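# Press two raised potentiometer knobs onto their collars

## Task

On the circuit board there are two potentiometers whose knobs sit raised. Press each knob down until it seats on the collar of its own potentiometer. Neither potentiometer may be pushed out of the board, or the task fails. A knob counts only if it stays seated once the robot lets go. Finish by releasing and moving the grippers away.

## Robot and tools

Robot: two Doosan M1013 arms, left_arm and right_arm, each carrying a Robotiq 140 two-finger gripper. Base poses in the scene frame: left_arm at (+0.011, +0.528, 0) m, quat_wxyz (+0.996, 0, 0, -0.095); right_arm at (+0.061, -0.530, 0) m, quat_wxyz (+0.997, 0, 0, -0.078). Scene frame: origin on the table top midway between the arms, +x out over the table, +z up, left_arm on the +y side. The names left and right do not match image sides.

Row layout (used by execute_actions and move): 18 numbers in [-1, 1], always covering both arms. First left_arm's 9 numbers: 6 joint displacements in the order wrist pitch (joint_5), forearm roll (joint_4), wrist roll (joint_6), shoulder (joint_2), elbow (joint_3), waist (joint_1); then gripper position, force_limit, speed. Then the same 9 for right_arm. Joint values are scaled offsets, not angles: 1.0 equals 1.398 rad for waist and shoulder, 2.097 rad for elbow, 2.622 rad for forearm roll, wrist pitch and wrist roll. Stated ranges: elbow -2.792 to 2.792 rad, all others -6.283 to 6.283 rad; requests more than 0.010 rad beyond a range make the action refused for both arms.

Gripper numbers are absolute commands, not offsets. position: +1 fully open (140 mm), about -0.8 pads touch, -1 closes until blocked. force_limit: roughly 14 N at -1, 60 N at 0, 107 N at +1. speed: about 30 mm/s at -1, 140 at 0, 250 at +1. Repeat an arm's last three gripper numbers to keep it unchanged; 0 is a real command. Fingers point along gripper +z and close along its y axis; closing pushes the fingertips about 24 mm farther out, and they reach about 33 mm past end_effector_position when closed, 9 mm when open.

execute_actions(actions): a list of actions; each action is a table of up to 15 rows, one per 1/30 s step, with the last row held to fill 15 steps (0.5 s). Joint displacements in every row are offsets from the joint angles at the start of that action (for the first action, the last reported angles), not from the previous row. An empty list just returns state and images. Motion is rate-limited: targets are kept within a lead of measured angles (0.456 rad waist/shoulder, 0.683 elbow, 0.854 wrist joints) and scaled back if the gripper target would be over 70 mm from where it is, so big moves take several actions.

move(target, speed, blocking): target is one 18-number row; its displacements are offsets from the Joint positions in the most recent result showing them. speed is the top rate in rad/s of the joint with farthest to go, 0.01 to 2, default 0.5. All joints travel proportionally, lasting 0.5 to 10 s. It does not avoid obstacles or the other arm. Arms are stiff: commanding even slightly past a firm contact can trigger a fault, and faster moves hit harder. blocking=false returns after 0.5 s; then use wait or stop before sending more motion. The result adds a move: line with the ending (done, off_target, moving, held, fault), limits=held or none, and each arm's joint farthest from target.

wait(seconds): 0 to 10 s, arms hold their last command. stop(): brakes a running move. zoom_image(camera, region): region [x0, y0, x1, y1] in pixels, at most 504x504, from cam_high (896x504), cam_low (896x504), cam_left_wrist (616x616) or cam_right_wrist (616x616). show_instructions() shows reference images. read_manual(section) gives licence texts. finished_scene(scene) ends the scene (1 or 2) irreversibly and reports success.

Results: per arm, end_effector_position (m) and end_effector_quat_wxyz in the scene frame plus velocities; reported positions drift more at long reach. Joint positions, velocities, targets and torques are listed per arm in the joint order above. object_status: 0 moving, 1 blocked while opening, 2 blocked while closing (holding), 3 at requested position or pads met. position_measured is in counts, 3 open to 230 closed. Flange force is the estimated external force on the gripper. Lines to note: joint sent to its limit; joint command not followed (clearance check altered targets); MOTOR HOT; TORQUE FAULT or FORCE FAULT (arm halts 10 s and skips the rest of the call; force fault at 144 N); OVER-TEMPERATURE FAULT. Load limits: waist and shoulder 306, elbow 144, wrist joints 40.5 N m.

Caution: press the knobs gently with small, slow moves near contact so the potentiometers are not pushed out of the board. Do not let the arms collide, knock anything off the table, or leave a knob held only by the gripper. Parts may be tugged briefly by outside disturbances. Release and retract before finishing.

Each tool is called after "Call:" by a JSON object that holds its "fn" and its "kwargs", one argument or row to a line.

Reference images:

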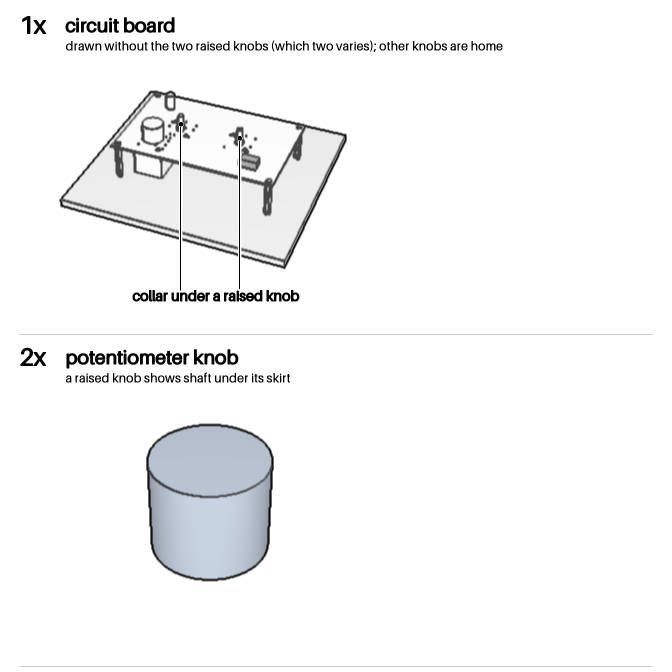

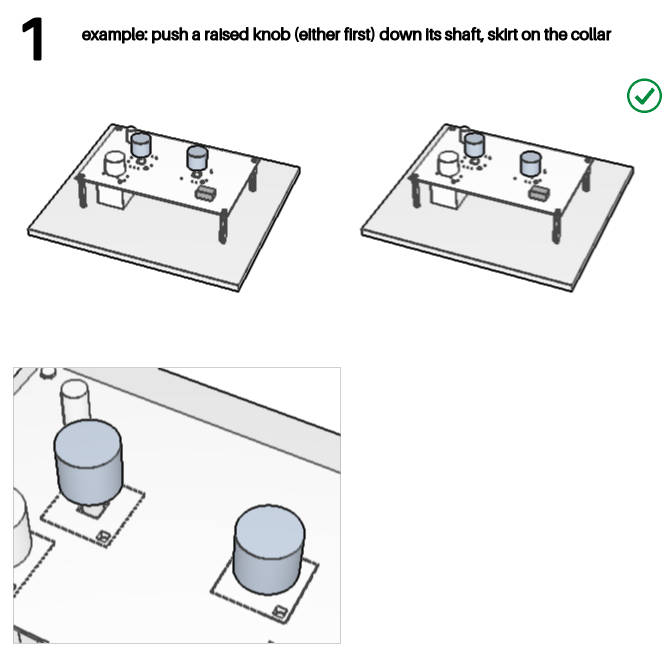

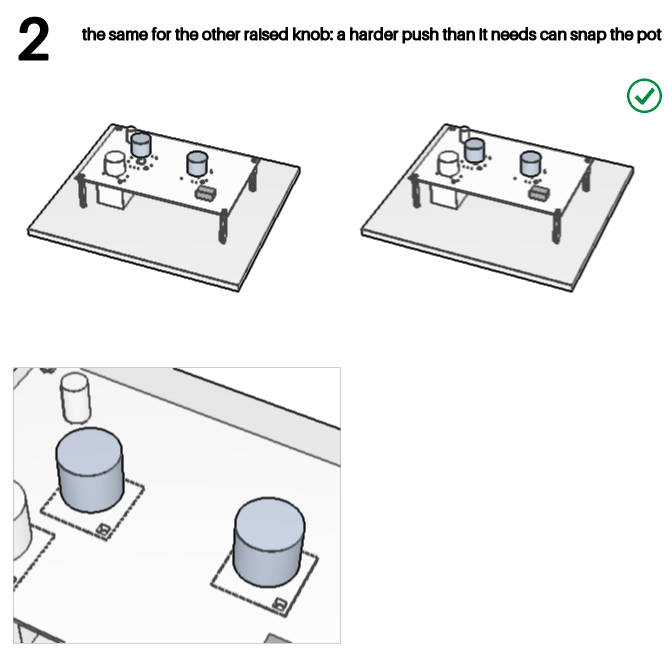

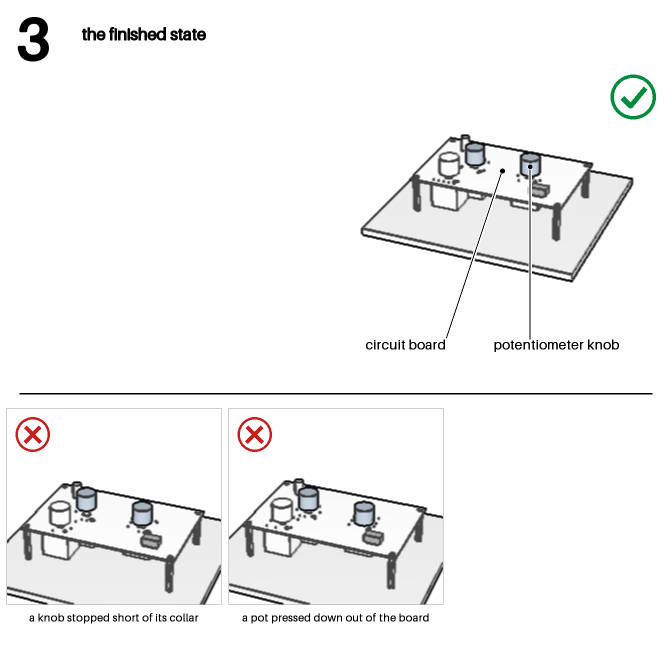

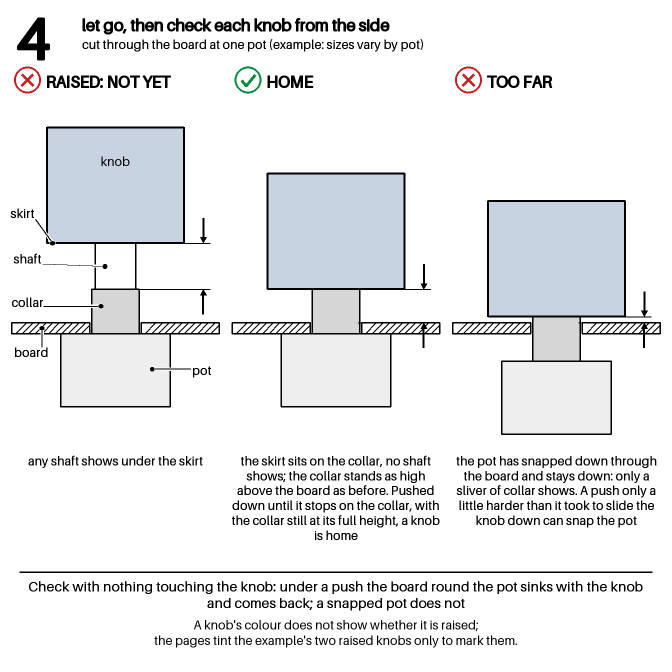

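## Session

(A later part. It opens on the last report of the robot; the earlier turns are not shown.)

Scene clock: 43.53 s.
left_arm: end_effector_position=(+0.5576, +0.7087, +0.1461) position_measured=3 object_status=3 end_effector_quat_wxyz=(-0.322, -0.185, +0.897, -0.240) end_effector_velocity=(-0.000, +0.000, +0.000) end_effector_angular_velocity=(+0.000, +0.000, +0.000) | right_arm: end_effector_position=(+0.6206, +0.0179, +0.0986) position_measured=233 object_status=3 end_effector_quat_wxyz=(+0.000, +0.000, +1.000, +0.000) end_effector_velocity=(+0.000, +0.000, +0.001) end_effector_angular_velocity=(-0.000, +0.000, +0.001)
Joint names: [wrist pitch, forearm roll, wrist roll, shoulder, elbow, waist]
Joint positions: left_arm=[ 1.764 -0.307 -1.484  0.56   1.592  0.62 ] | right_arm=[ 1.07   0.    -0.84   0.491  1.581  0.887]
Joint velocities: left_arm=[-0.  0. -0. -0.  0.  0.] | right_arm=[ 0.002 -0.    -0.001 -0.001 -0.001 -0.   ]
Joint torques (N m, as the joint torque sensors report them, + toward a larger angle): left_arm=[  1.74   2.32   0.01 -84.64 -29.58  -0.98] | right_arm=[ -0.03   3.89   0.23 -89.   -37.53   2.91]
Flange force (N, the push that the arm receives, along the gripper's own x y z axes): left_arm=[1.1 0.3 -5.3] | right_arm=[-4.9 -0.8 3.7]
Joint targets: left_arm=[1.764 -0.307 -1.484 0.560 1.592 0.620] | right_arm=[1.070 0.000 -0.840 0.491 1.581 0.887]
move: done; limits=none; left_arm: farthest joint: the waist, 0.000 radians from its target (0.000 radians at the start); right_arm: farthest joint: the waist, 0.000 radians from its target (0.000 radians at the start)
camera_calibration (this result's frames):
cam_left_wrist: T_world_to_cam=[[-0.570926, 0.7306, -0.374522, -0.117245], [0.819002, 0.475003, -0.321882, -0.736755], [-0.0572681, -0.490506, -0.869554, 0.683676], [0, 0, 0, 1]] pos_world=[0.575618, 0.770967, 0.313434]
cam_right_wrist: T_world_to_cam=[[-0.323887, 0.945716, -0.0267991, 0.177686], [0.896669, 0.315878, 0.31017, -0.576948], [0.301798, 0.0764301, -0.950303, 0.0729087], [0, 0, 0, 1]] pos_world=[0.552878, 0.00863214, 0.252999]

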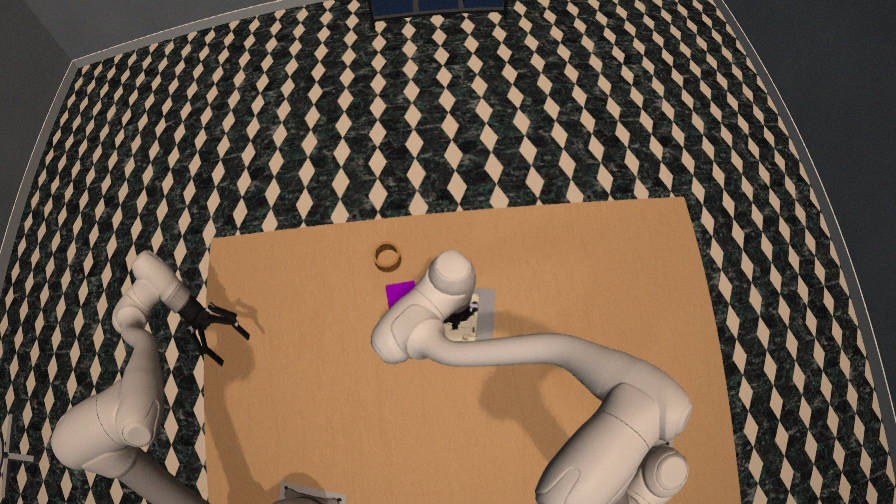

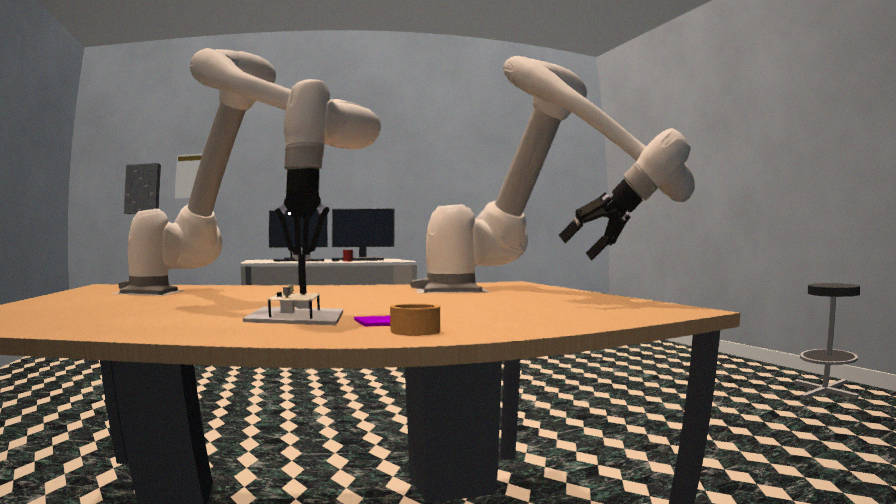

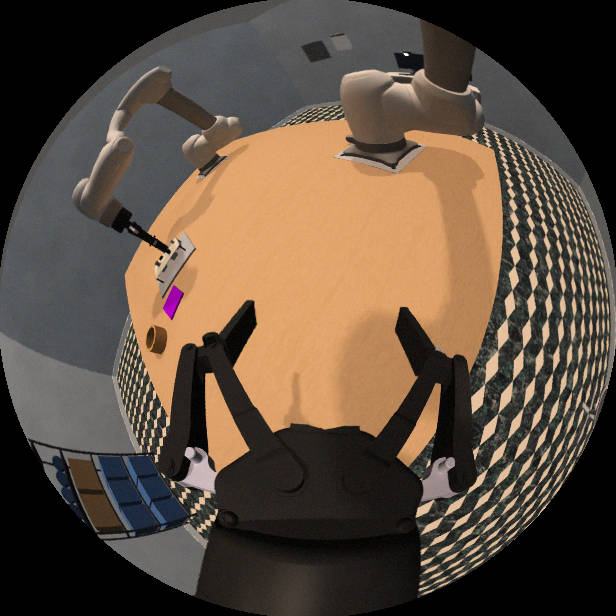

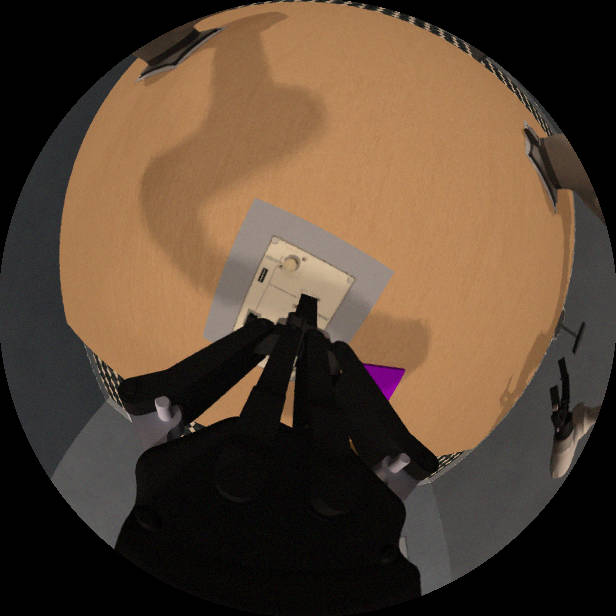

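Call:
{"fn": "move", "kwargs": {
  "target": [0,0,0,0,0,0,1,0,0, -0.003812,0,0,0.003345,0.002537,0,-1,0,0],
  "speed": 0.01
}}

Scene clock: 44.93 s.
left_arm: end_effector_position=(+0.5576, +0.7087, +0.1461) position_measured=3 object_status=3 end_effector_quat_wxyz=(-0.322, -0.185, +0.897, -0.240) end_effector_velocity=(-0.001, -0.000, -0.000) end_effector_angular_velocity=(-0.001, +0.002, -0.000) | right_arm: end_effector_position=(+0.6205, +0.0178, +0.0924) position_measured=233 object_status=3 end_effector_quat_wxyz=(+0.000, +0.000, +1.000, +0.000) end_effector_velocity=(+0.000, -0.000, -0.001) end_effector_angular_velocity=(-0.001, +0.000, -0.000)
Joint names: [wrist pitch, forearm roll, wrist roll, shoulder, elbow, waist]
Joint positions: left_arm=[ 1.764 -0.307 -1.484  0.56   1.592  0.62 ] | right_arm=[ 1.06   0.    -0.84   0.495  1.586  0.887]
Joint velocities: left_arm=[ 0.001  0.     0.     0.     0.001 -0.   ] | right_arm=[-0.001 -0.     0.     0.001  0.     0.   ]
Joint torques (N m, as the joint torque sensors report them, + toward a larger angle): left_arm=[  1.74   2.27   0.05 -84.38 -29.58  -1.2 ] | right_arm=[  0.06   4.2   -0.03 -71.25 -26.02   4.9 ]
Flange force (N, the push that the arm receives, along the gripper's own x y z axes): left_arm=[1.4 0.4 -5.0] | right_arm=[-6.4 -2.4 -19.4]
Joint targets: left_arm=[1.764 -0.307 -1.484 0.560 1.592 0.620] | right_arm=[1.060 0.000 -0.840 0.495 1.586 0.887]
move: done; limits=none; left_arm: farthest joint: the waist, 0.000 radians from its target (0.000 radians at the start); right_arm: farthest joint: the waist, 0.000 radians from its target (0.000 radians at the start)
camera_calibration (this result's frames):
cam_left_wrist: T_world_to_cam=[[-0.570926, 0.7306, -0.374522, -0.117245], [0.819002, 0.475003, -0.321882, -0.736755], [-0.0572681, -0.490505, -0.869554, 0.683675], [0, 0, 0, 1]] pos_world=[0.575618, 0.770967, 0.313434]
cam_right_wrist: T_world_to_cam=[[-0.323885, 0.945717, -0.0267728, 0.177567], [0.896653, 0.315864, 0.31023, -0.574911], [0.301846, 0.076473, -0.950284, 0.0670321], [0, 0, 0, 1]] pos_world=[0.552774, 0.00853929, 0.246808]

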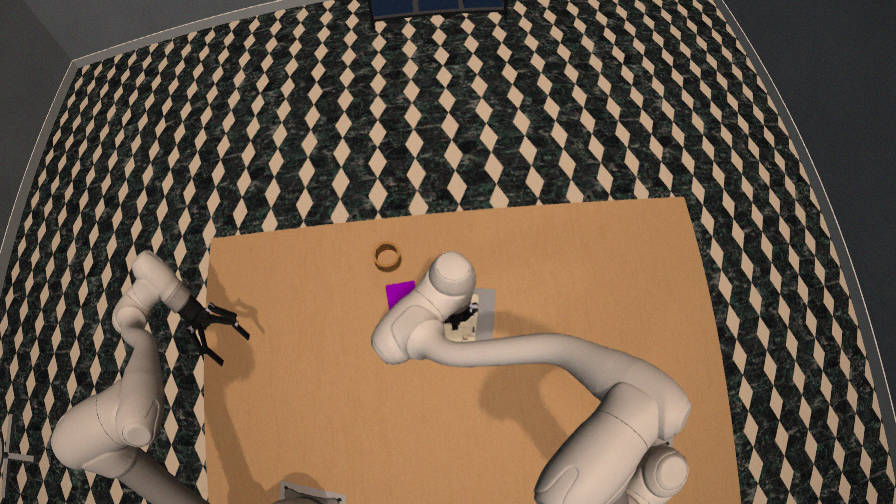

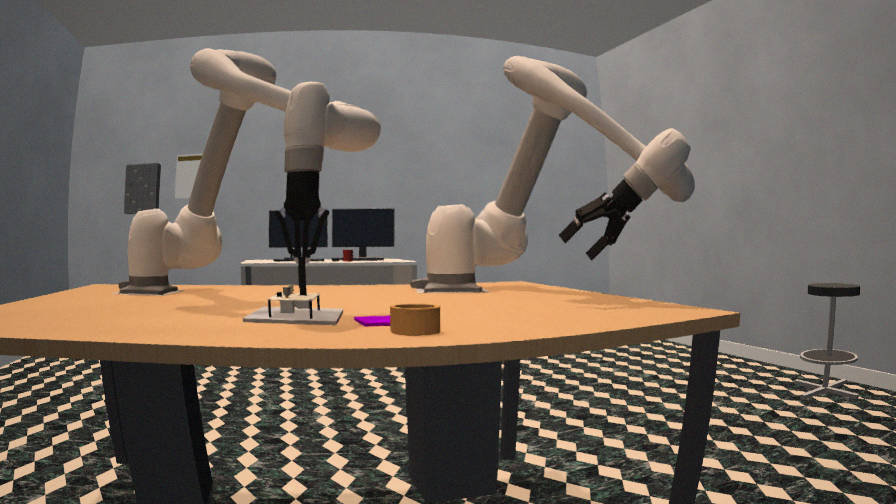

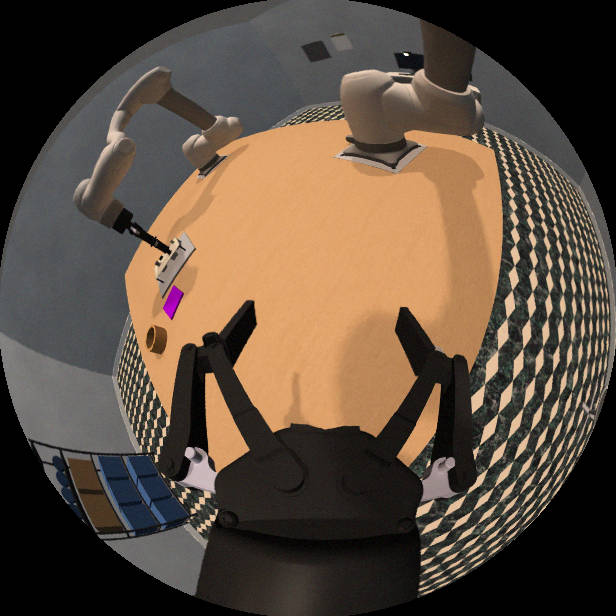

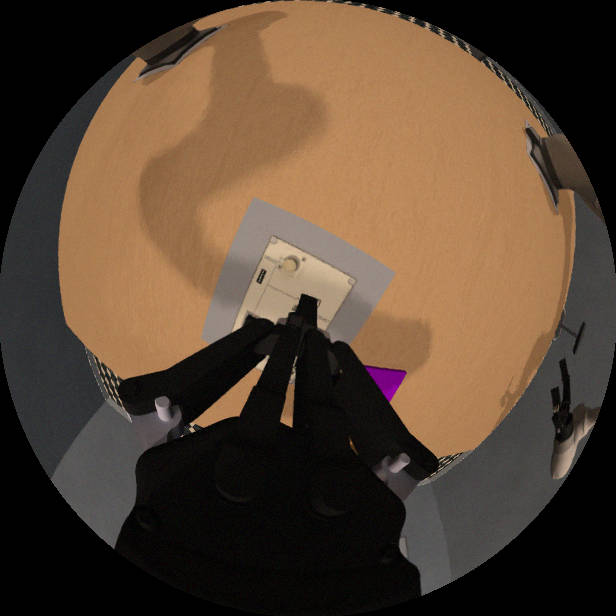

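Call:
{"fn": "move", "kwargs": {
  "target": [0,0,0,0,0,0,1,0,0, 0.009075,0,0,-0.007965,-0.00604,0,-1,0,0],
  "speed": 0.04
}}

Call:
{"fn": "zoom_image", "kwargs": {
  "camera": "cam_low",
  "region": [275, 272, 320, 304]
}}

Scene clock: 46.00 s.
left_arm: end_effector_position=(+0.5576, +0.7087, +0.1461) position_measured=3 object_status=3 end_effector_quat_wxyz=(-0.322, -0.185, +0.897, -0.240) end_effector_velocity=(-0.000, -0.000, -0.000) end_effector_angular_velocity=(-0.000, +0.001, -0.000) | right_arm: end_effector_position=(+0.6207, +0.0180, +0.1072) position_measured=233 object_status=3 end_effector_quat_wxyz=(+0.000, +0.000, +1.000, +0.000) end_effector_velocity=(-0.000, +0.000, +0.001) end_effector_angular_velocity=(+0.000, +0.001, -0.001)
Joint names: [wrist pitch, forearm roll, wrist roll, shoulder, elbow, waist]
Joint positions: left_arm=[ 1.764 -0.307 -1.484  0.56   1.592  0.62 ] | right_arm=[ 1.084  0.    -0.84   0.484  1.573  0.887]
Joint velocities: left_arm=[-0.    -0.     0.     0.     0.001 -0.   ] | right_arm=[ 0.001  0.001  0.    -0.    -0.     0.   ]
Joint torques (N m, as the joint torque sensors report them, + toward a larger angle): left_arm=[  1.72   2.3    0.   -84.01 -29.52  -0.55] | right_arm=[ -0.02   4.06   0.47 -86.89 -35.55   3.91]
Flange force (N, the push that the arm receives, along the gripper's own x y z axes): left_arm=[1.6 -0.4 -4.8] | right_arm=[-7.8 -0.2 0.6]
Joint targets: left_arm=[1.764 -0.307 -1.484 0.560 1.592 0.620] | right_arm=[1.084 0.000 -0.840 0.484 1.573 0.887]
move: done; limits=none; left_arm: farthest joint: the waist, 0.000 radians from its target (0.000 radians at the start); right_arm: farthest joint: the waist, 0.000 radians from its target (0.000 radians at the start)
camera_calibration (this result's frames):
cam_left_wrist: T_world_to_cam=[[-0.570926, 0.7306, -0.374522, -0.117245], [0.819002, 0.475003, -0.321882, -0.736755], [-0.057268, -0.490506, -0.869554, 0.683676], [0, 0, 0, 1]] pos_world=[0.575618, 0.770967, 0.313434]
cam_right_wrist: T_world_to_cam=[[-0.323886, 0.945717, -0.0267771, 0.177862], [0.896656, 0.315867, 0.31022, -0.579759], [0.301838, 0.0764659, -0.950288, 0.0810946], [0, 0, 0, 1]] pos_world=[0.552973, 0.00871804, 0.261679]

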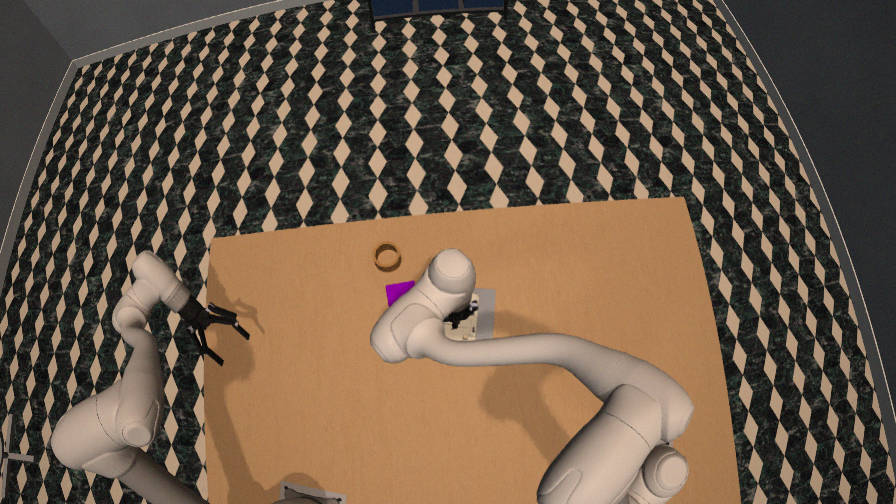

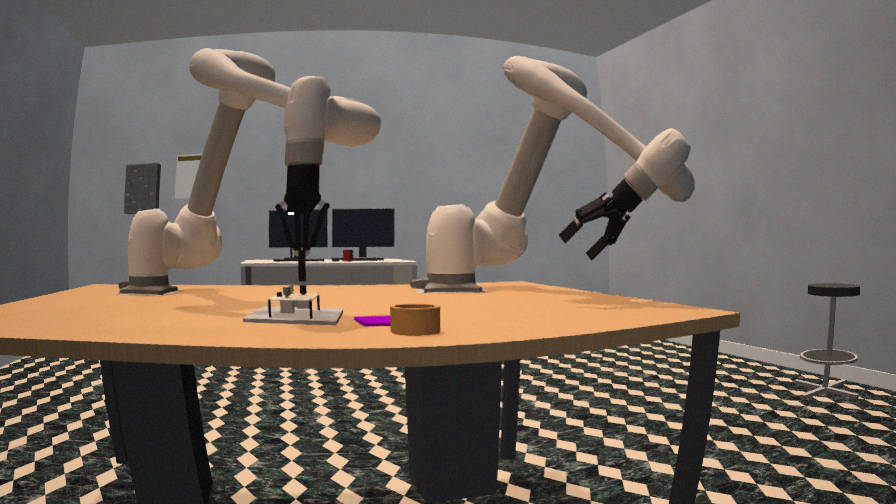

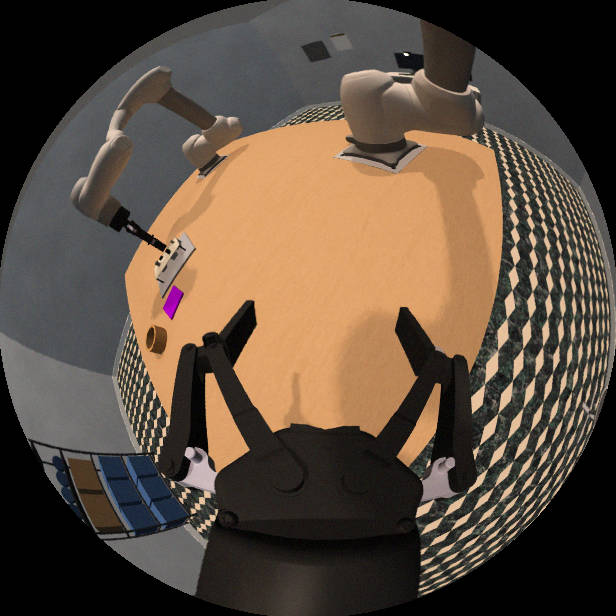

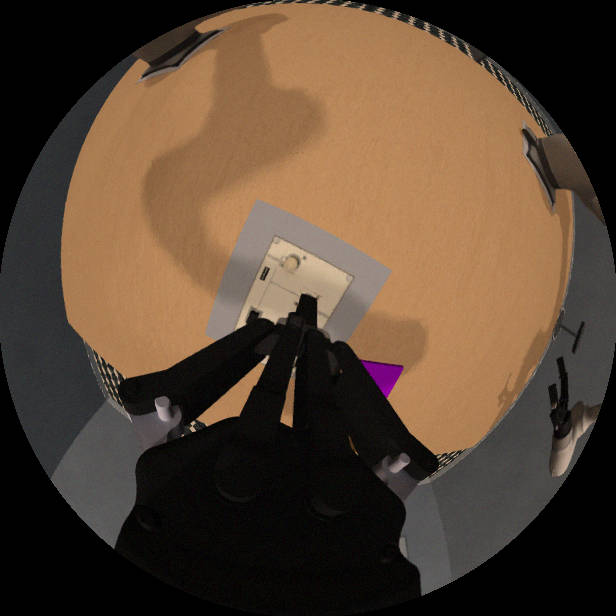

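Region (275, 272, 320, 304) of cam_low's 896x504 image, scaled by 11.200, with more detail than that image has; it fills the top 358 rows of this view, and the rest is white.

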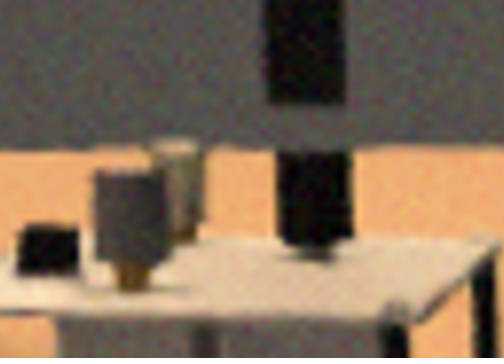

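Call:
{"fn": "move", "kwargs": {
  "target": [0,0,0,0,0,0,1,0,0, 0,0,0,-0.143,0,-0.18,-1,0,0],
  "speed": 0.4
}}

Call:
{"fn": "zoom_image", "kwargs": {
  "camera": "cam_low",
  "region": [275, 272, 320, 304]
}}

Call:
{"fn": "zoom_image", "kwargs": {
  "camera": "cam_high",
  "region": [410, 280, 510, 360]
}}

Scene clock: 47.53 s.
left_arm: end_effector_position=(+0.5576, +0.7087, +0.1461) position_measured=3 object_status=3 end_effector_quat_wxyz=(-0.322, -0.185, +0.897, -0.240) end_effector_velocity=(-0.000, -0.000, -0.001) end_effector_angular_velocity=(-0.000, +0.000, -0.000) | right_arm: end_effector_position=(+0.7336, -0.1417, +0.2636) position_measured=233 object_status=3 end_effector_quat_wxyz=(+0.082, +0.125, +0.987, +0.057) end_effector_velocity=(+0.000, -0.000, +0.001) end_effector_angular_velocity=(+0.001, -0.001, -0.001)
Joint names: [wrist pitch, forearm roll, wrist roll, shoulder, elbow, waist]
Joint positions: left_arm=[ 1.764 -0.307 -1.484  0.56   1.592  0.62 ] | right_arm=[ 1.084  0.    -0.84   0.284  1.573  0.636]
Joint velocities: left_arm=[-0.001 -0.     0.     0.     0.001 -0.   ] | right_arm=[ 0.001  0.001 -0.001 -0.001 -0.001 -0.001]
Joint torques (N m, as the joint torque sensors report them, + toward a larger angle): left_arm=[  1.7    2.29  -0.1  -84.02 -29.9   -0.53] | right_arm=[ -0.67   4.22   0.09 -71.98 -40.28   4.23]
Flange force (N, the push that the arm receives, along the gripper's own x y z axes): left_arm=[2.2 -0.3 -4.1] | right_arm=[-7.0 -1.5 1.4]
Joint targets: left_arm=[1.764 -0.307 -1.484 0.560 1.592 0.620] | right_arm=[1.084 0.000 -0.840 0.284 1.573 0.635]
move: done; limits=none; left_arm: farthest joint: the waist, 0.000 radians from its target (0.000 radians at the start); right_arm: farthest joint: the waist, 0.000 radians from its target (0.252 radians at the start)
camera_calibration (this result's frames):
cam_left_wrist: T_world_to_cam=[[-0.570926, 0.7306, -0.374522, -0.117245], [0.819002, 0.475003, -0.321882, -0.736755], [-0.0572679, -0.490506, -0.869554, 0.683675], [0, 0, 0, 1]] pos_world=[0.575618, 0.770967, 0.313434]
cam_right_wrist: T_world_to_cam=[[-0.080446, 0.995448, 0.0511079, 0.177561], [0.876843, 0.0462919, 0.478543, -0.74708], [0.473998, 0.0833104, -0.876576, 0.0630104], [0, 0, 0, 1]] pos_world=[0.639489, -0.147419, 0.403668]

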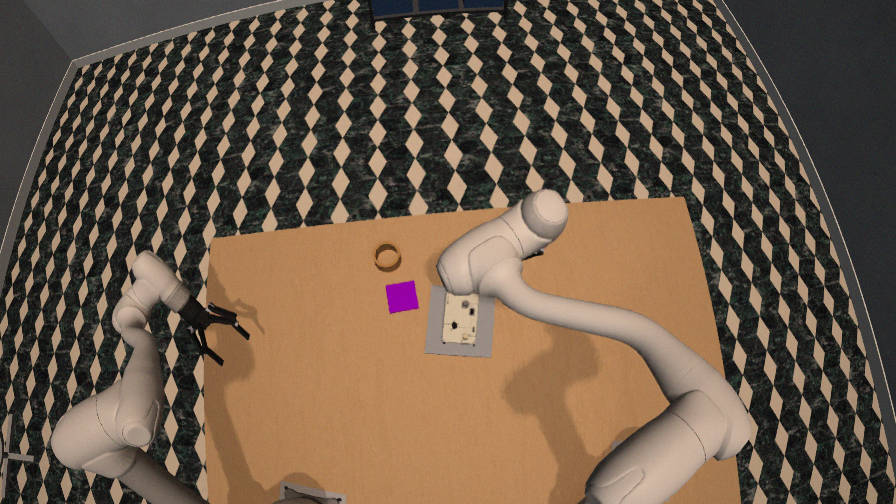

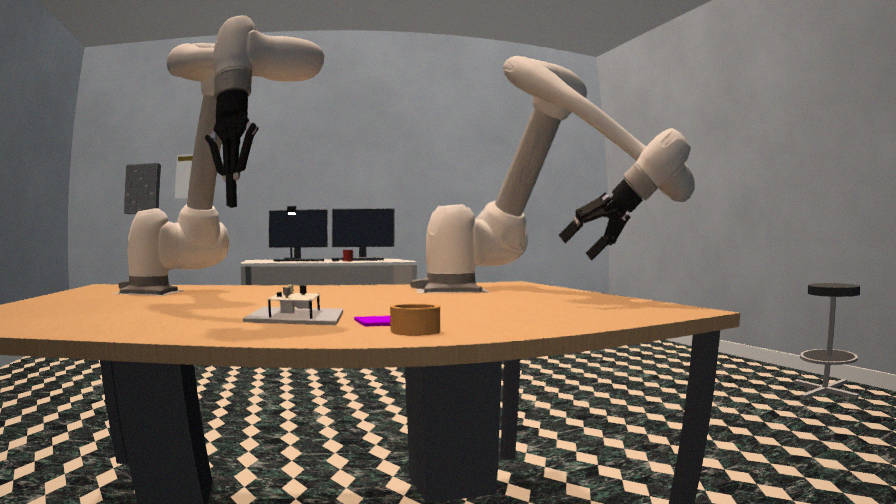

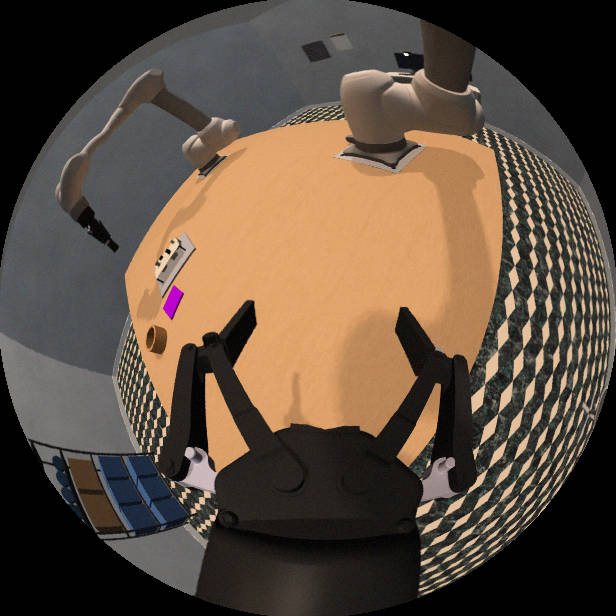

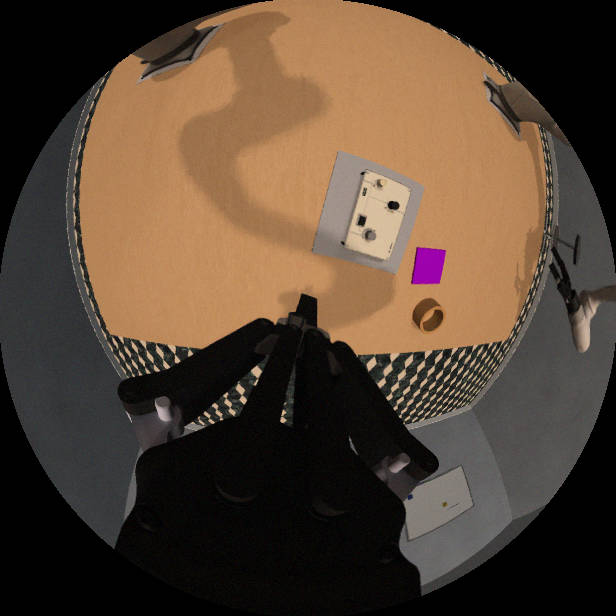

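Region (275, 272, 320, 304) of cam_low's 896x504 image, scaled by 11.200, with more detail than that image has; it fills the top 358 rows of this view, and the rest is white.

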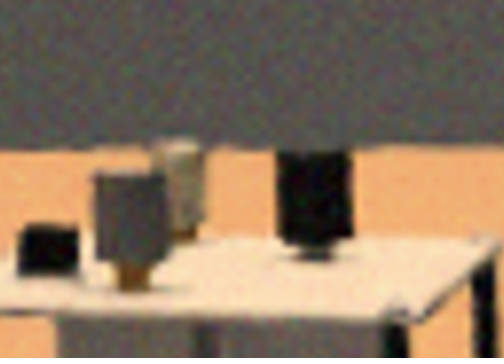

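Region (410, 280, 510, 360) of cam_high's 896x504 image, scaled by 5.040, with more detail than that image has; it fills the top 403 rows of this view, and the rest is white.

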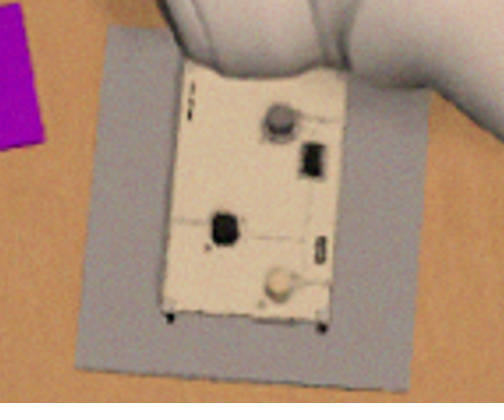

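Both knobs look seated on their collars, the collars are at full height, and the arm is clear.

Call:
{"fn": "finished_scene", "kwargs": {
  "scene": 1
}}

The scene is finished: the task was done.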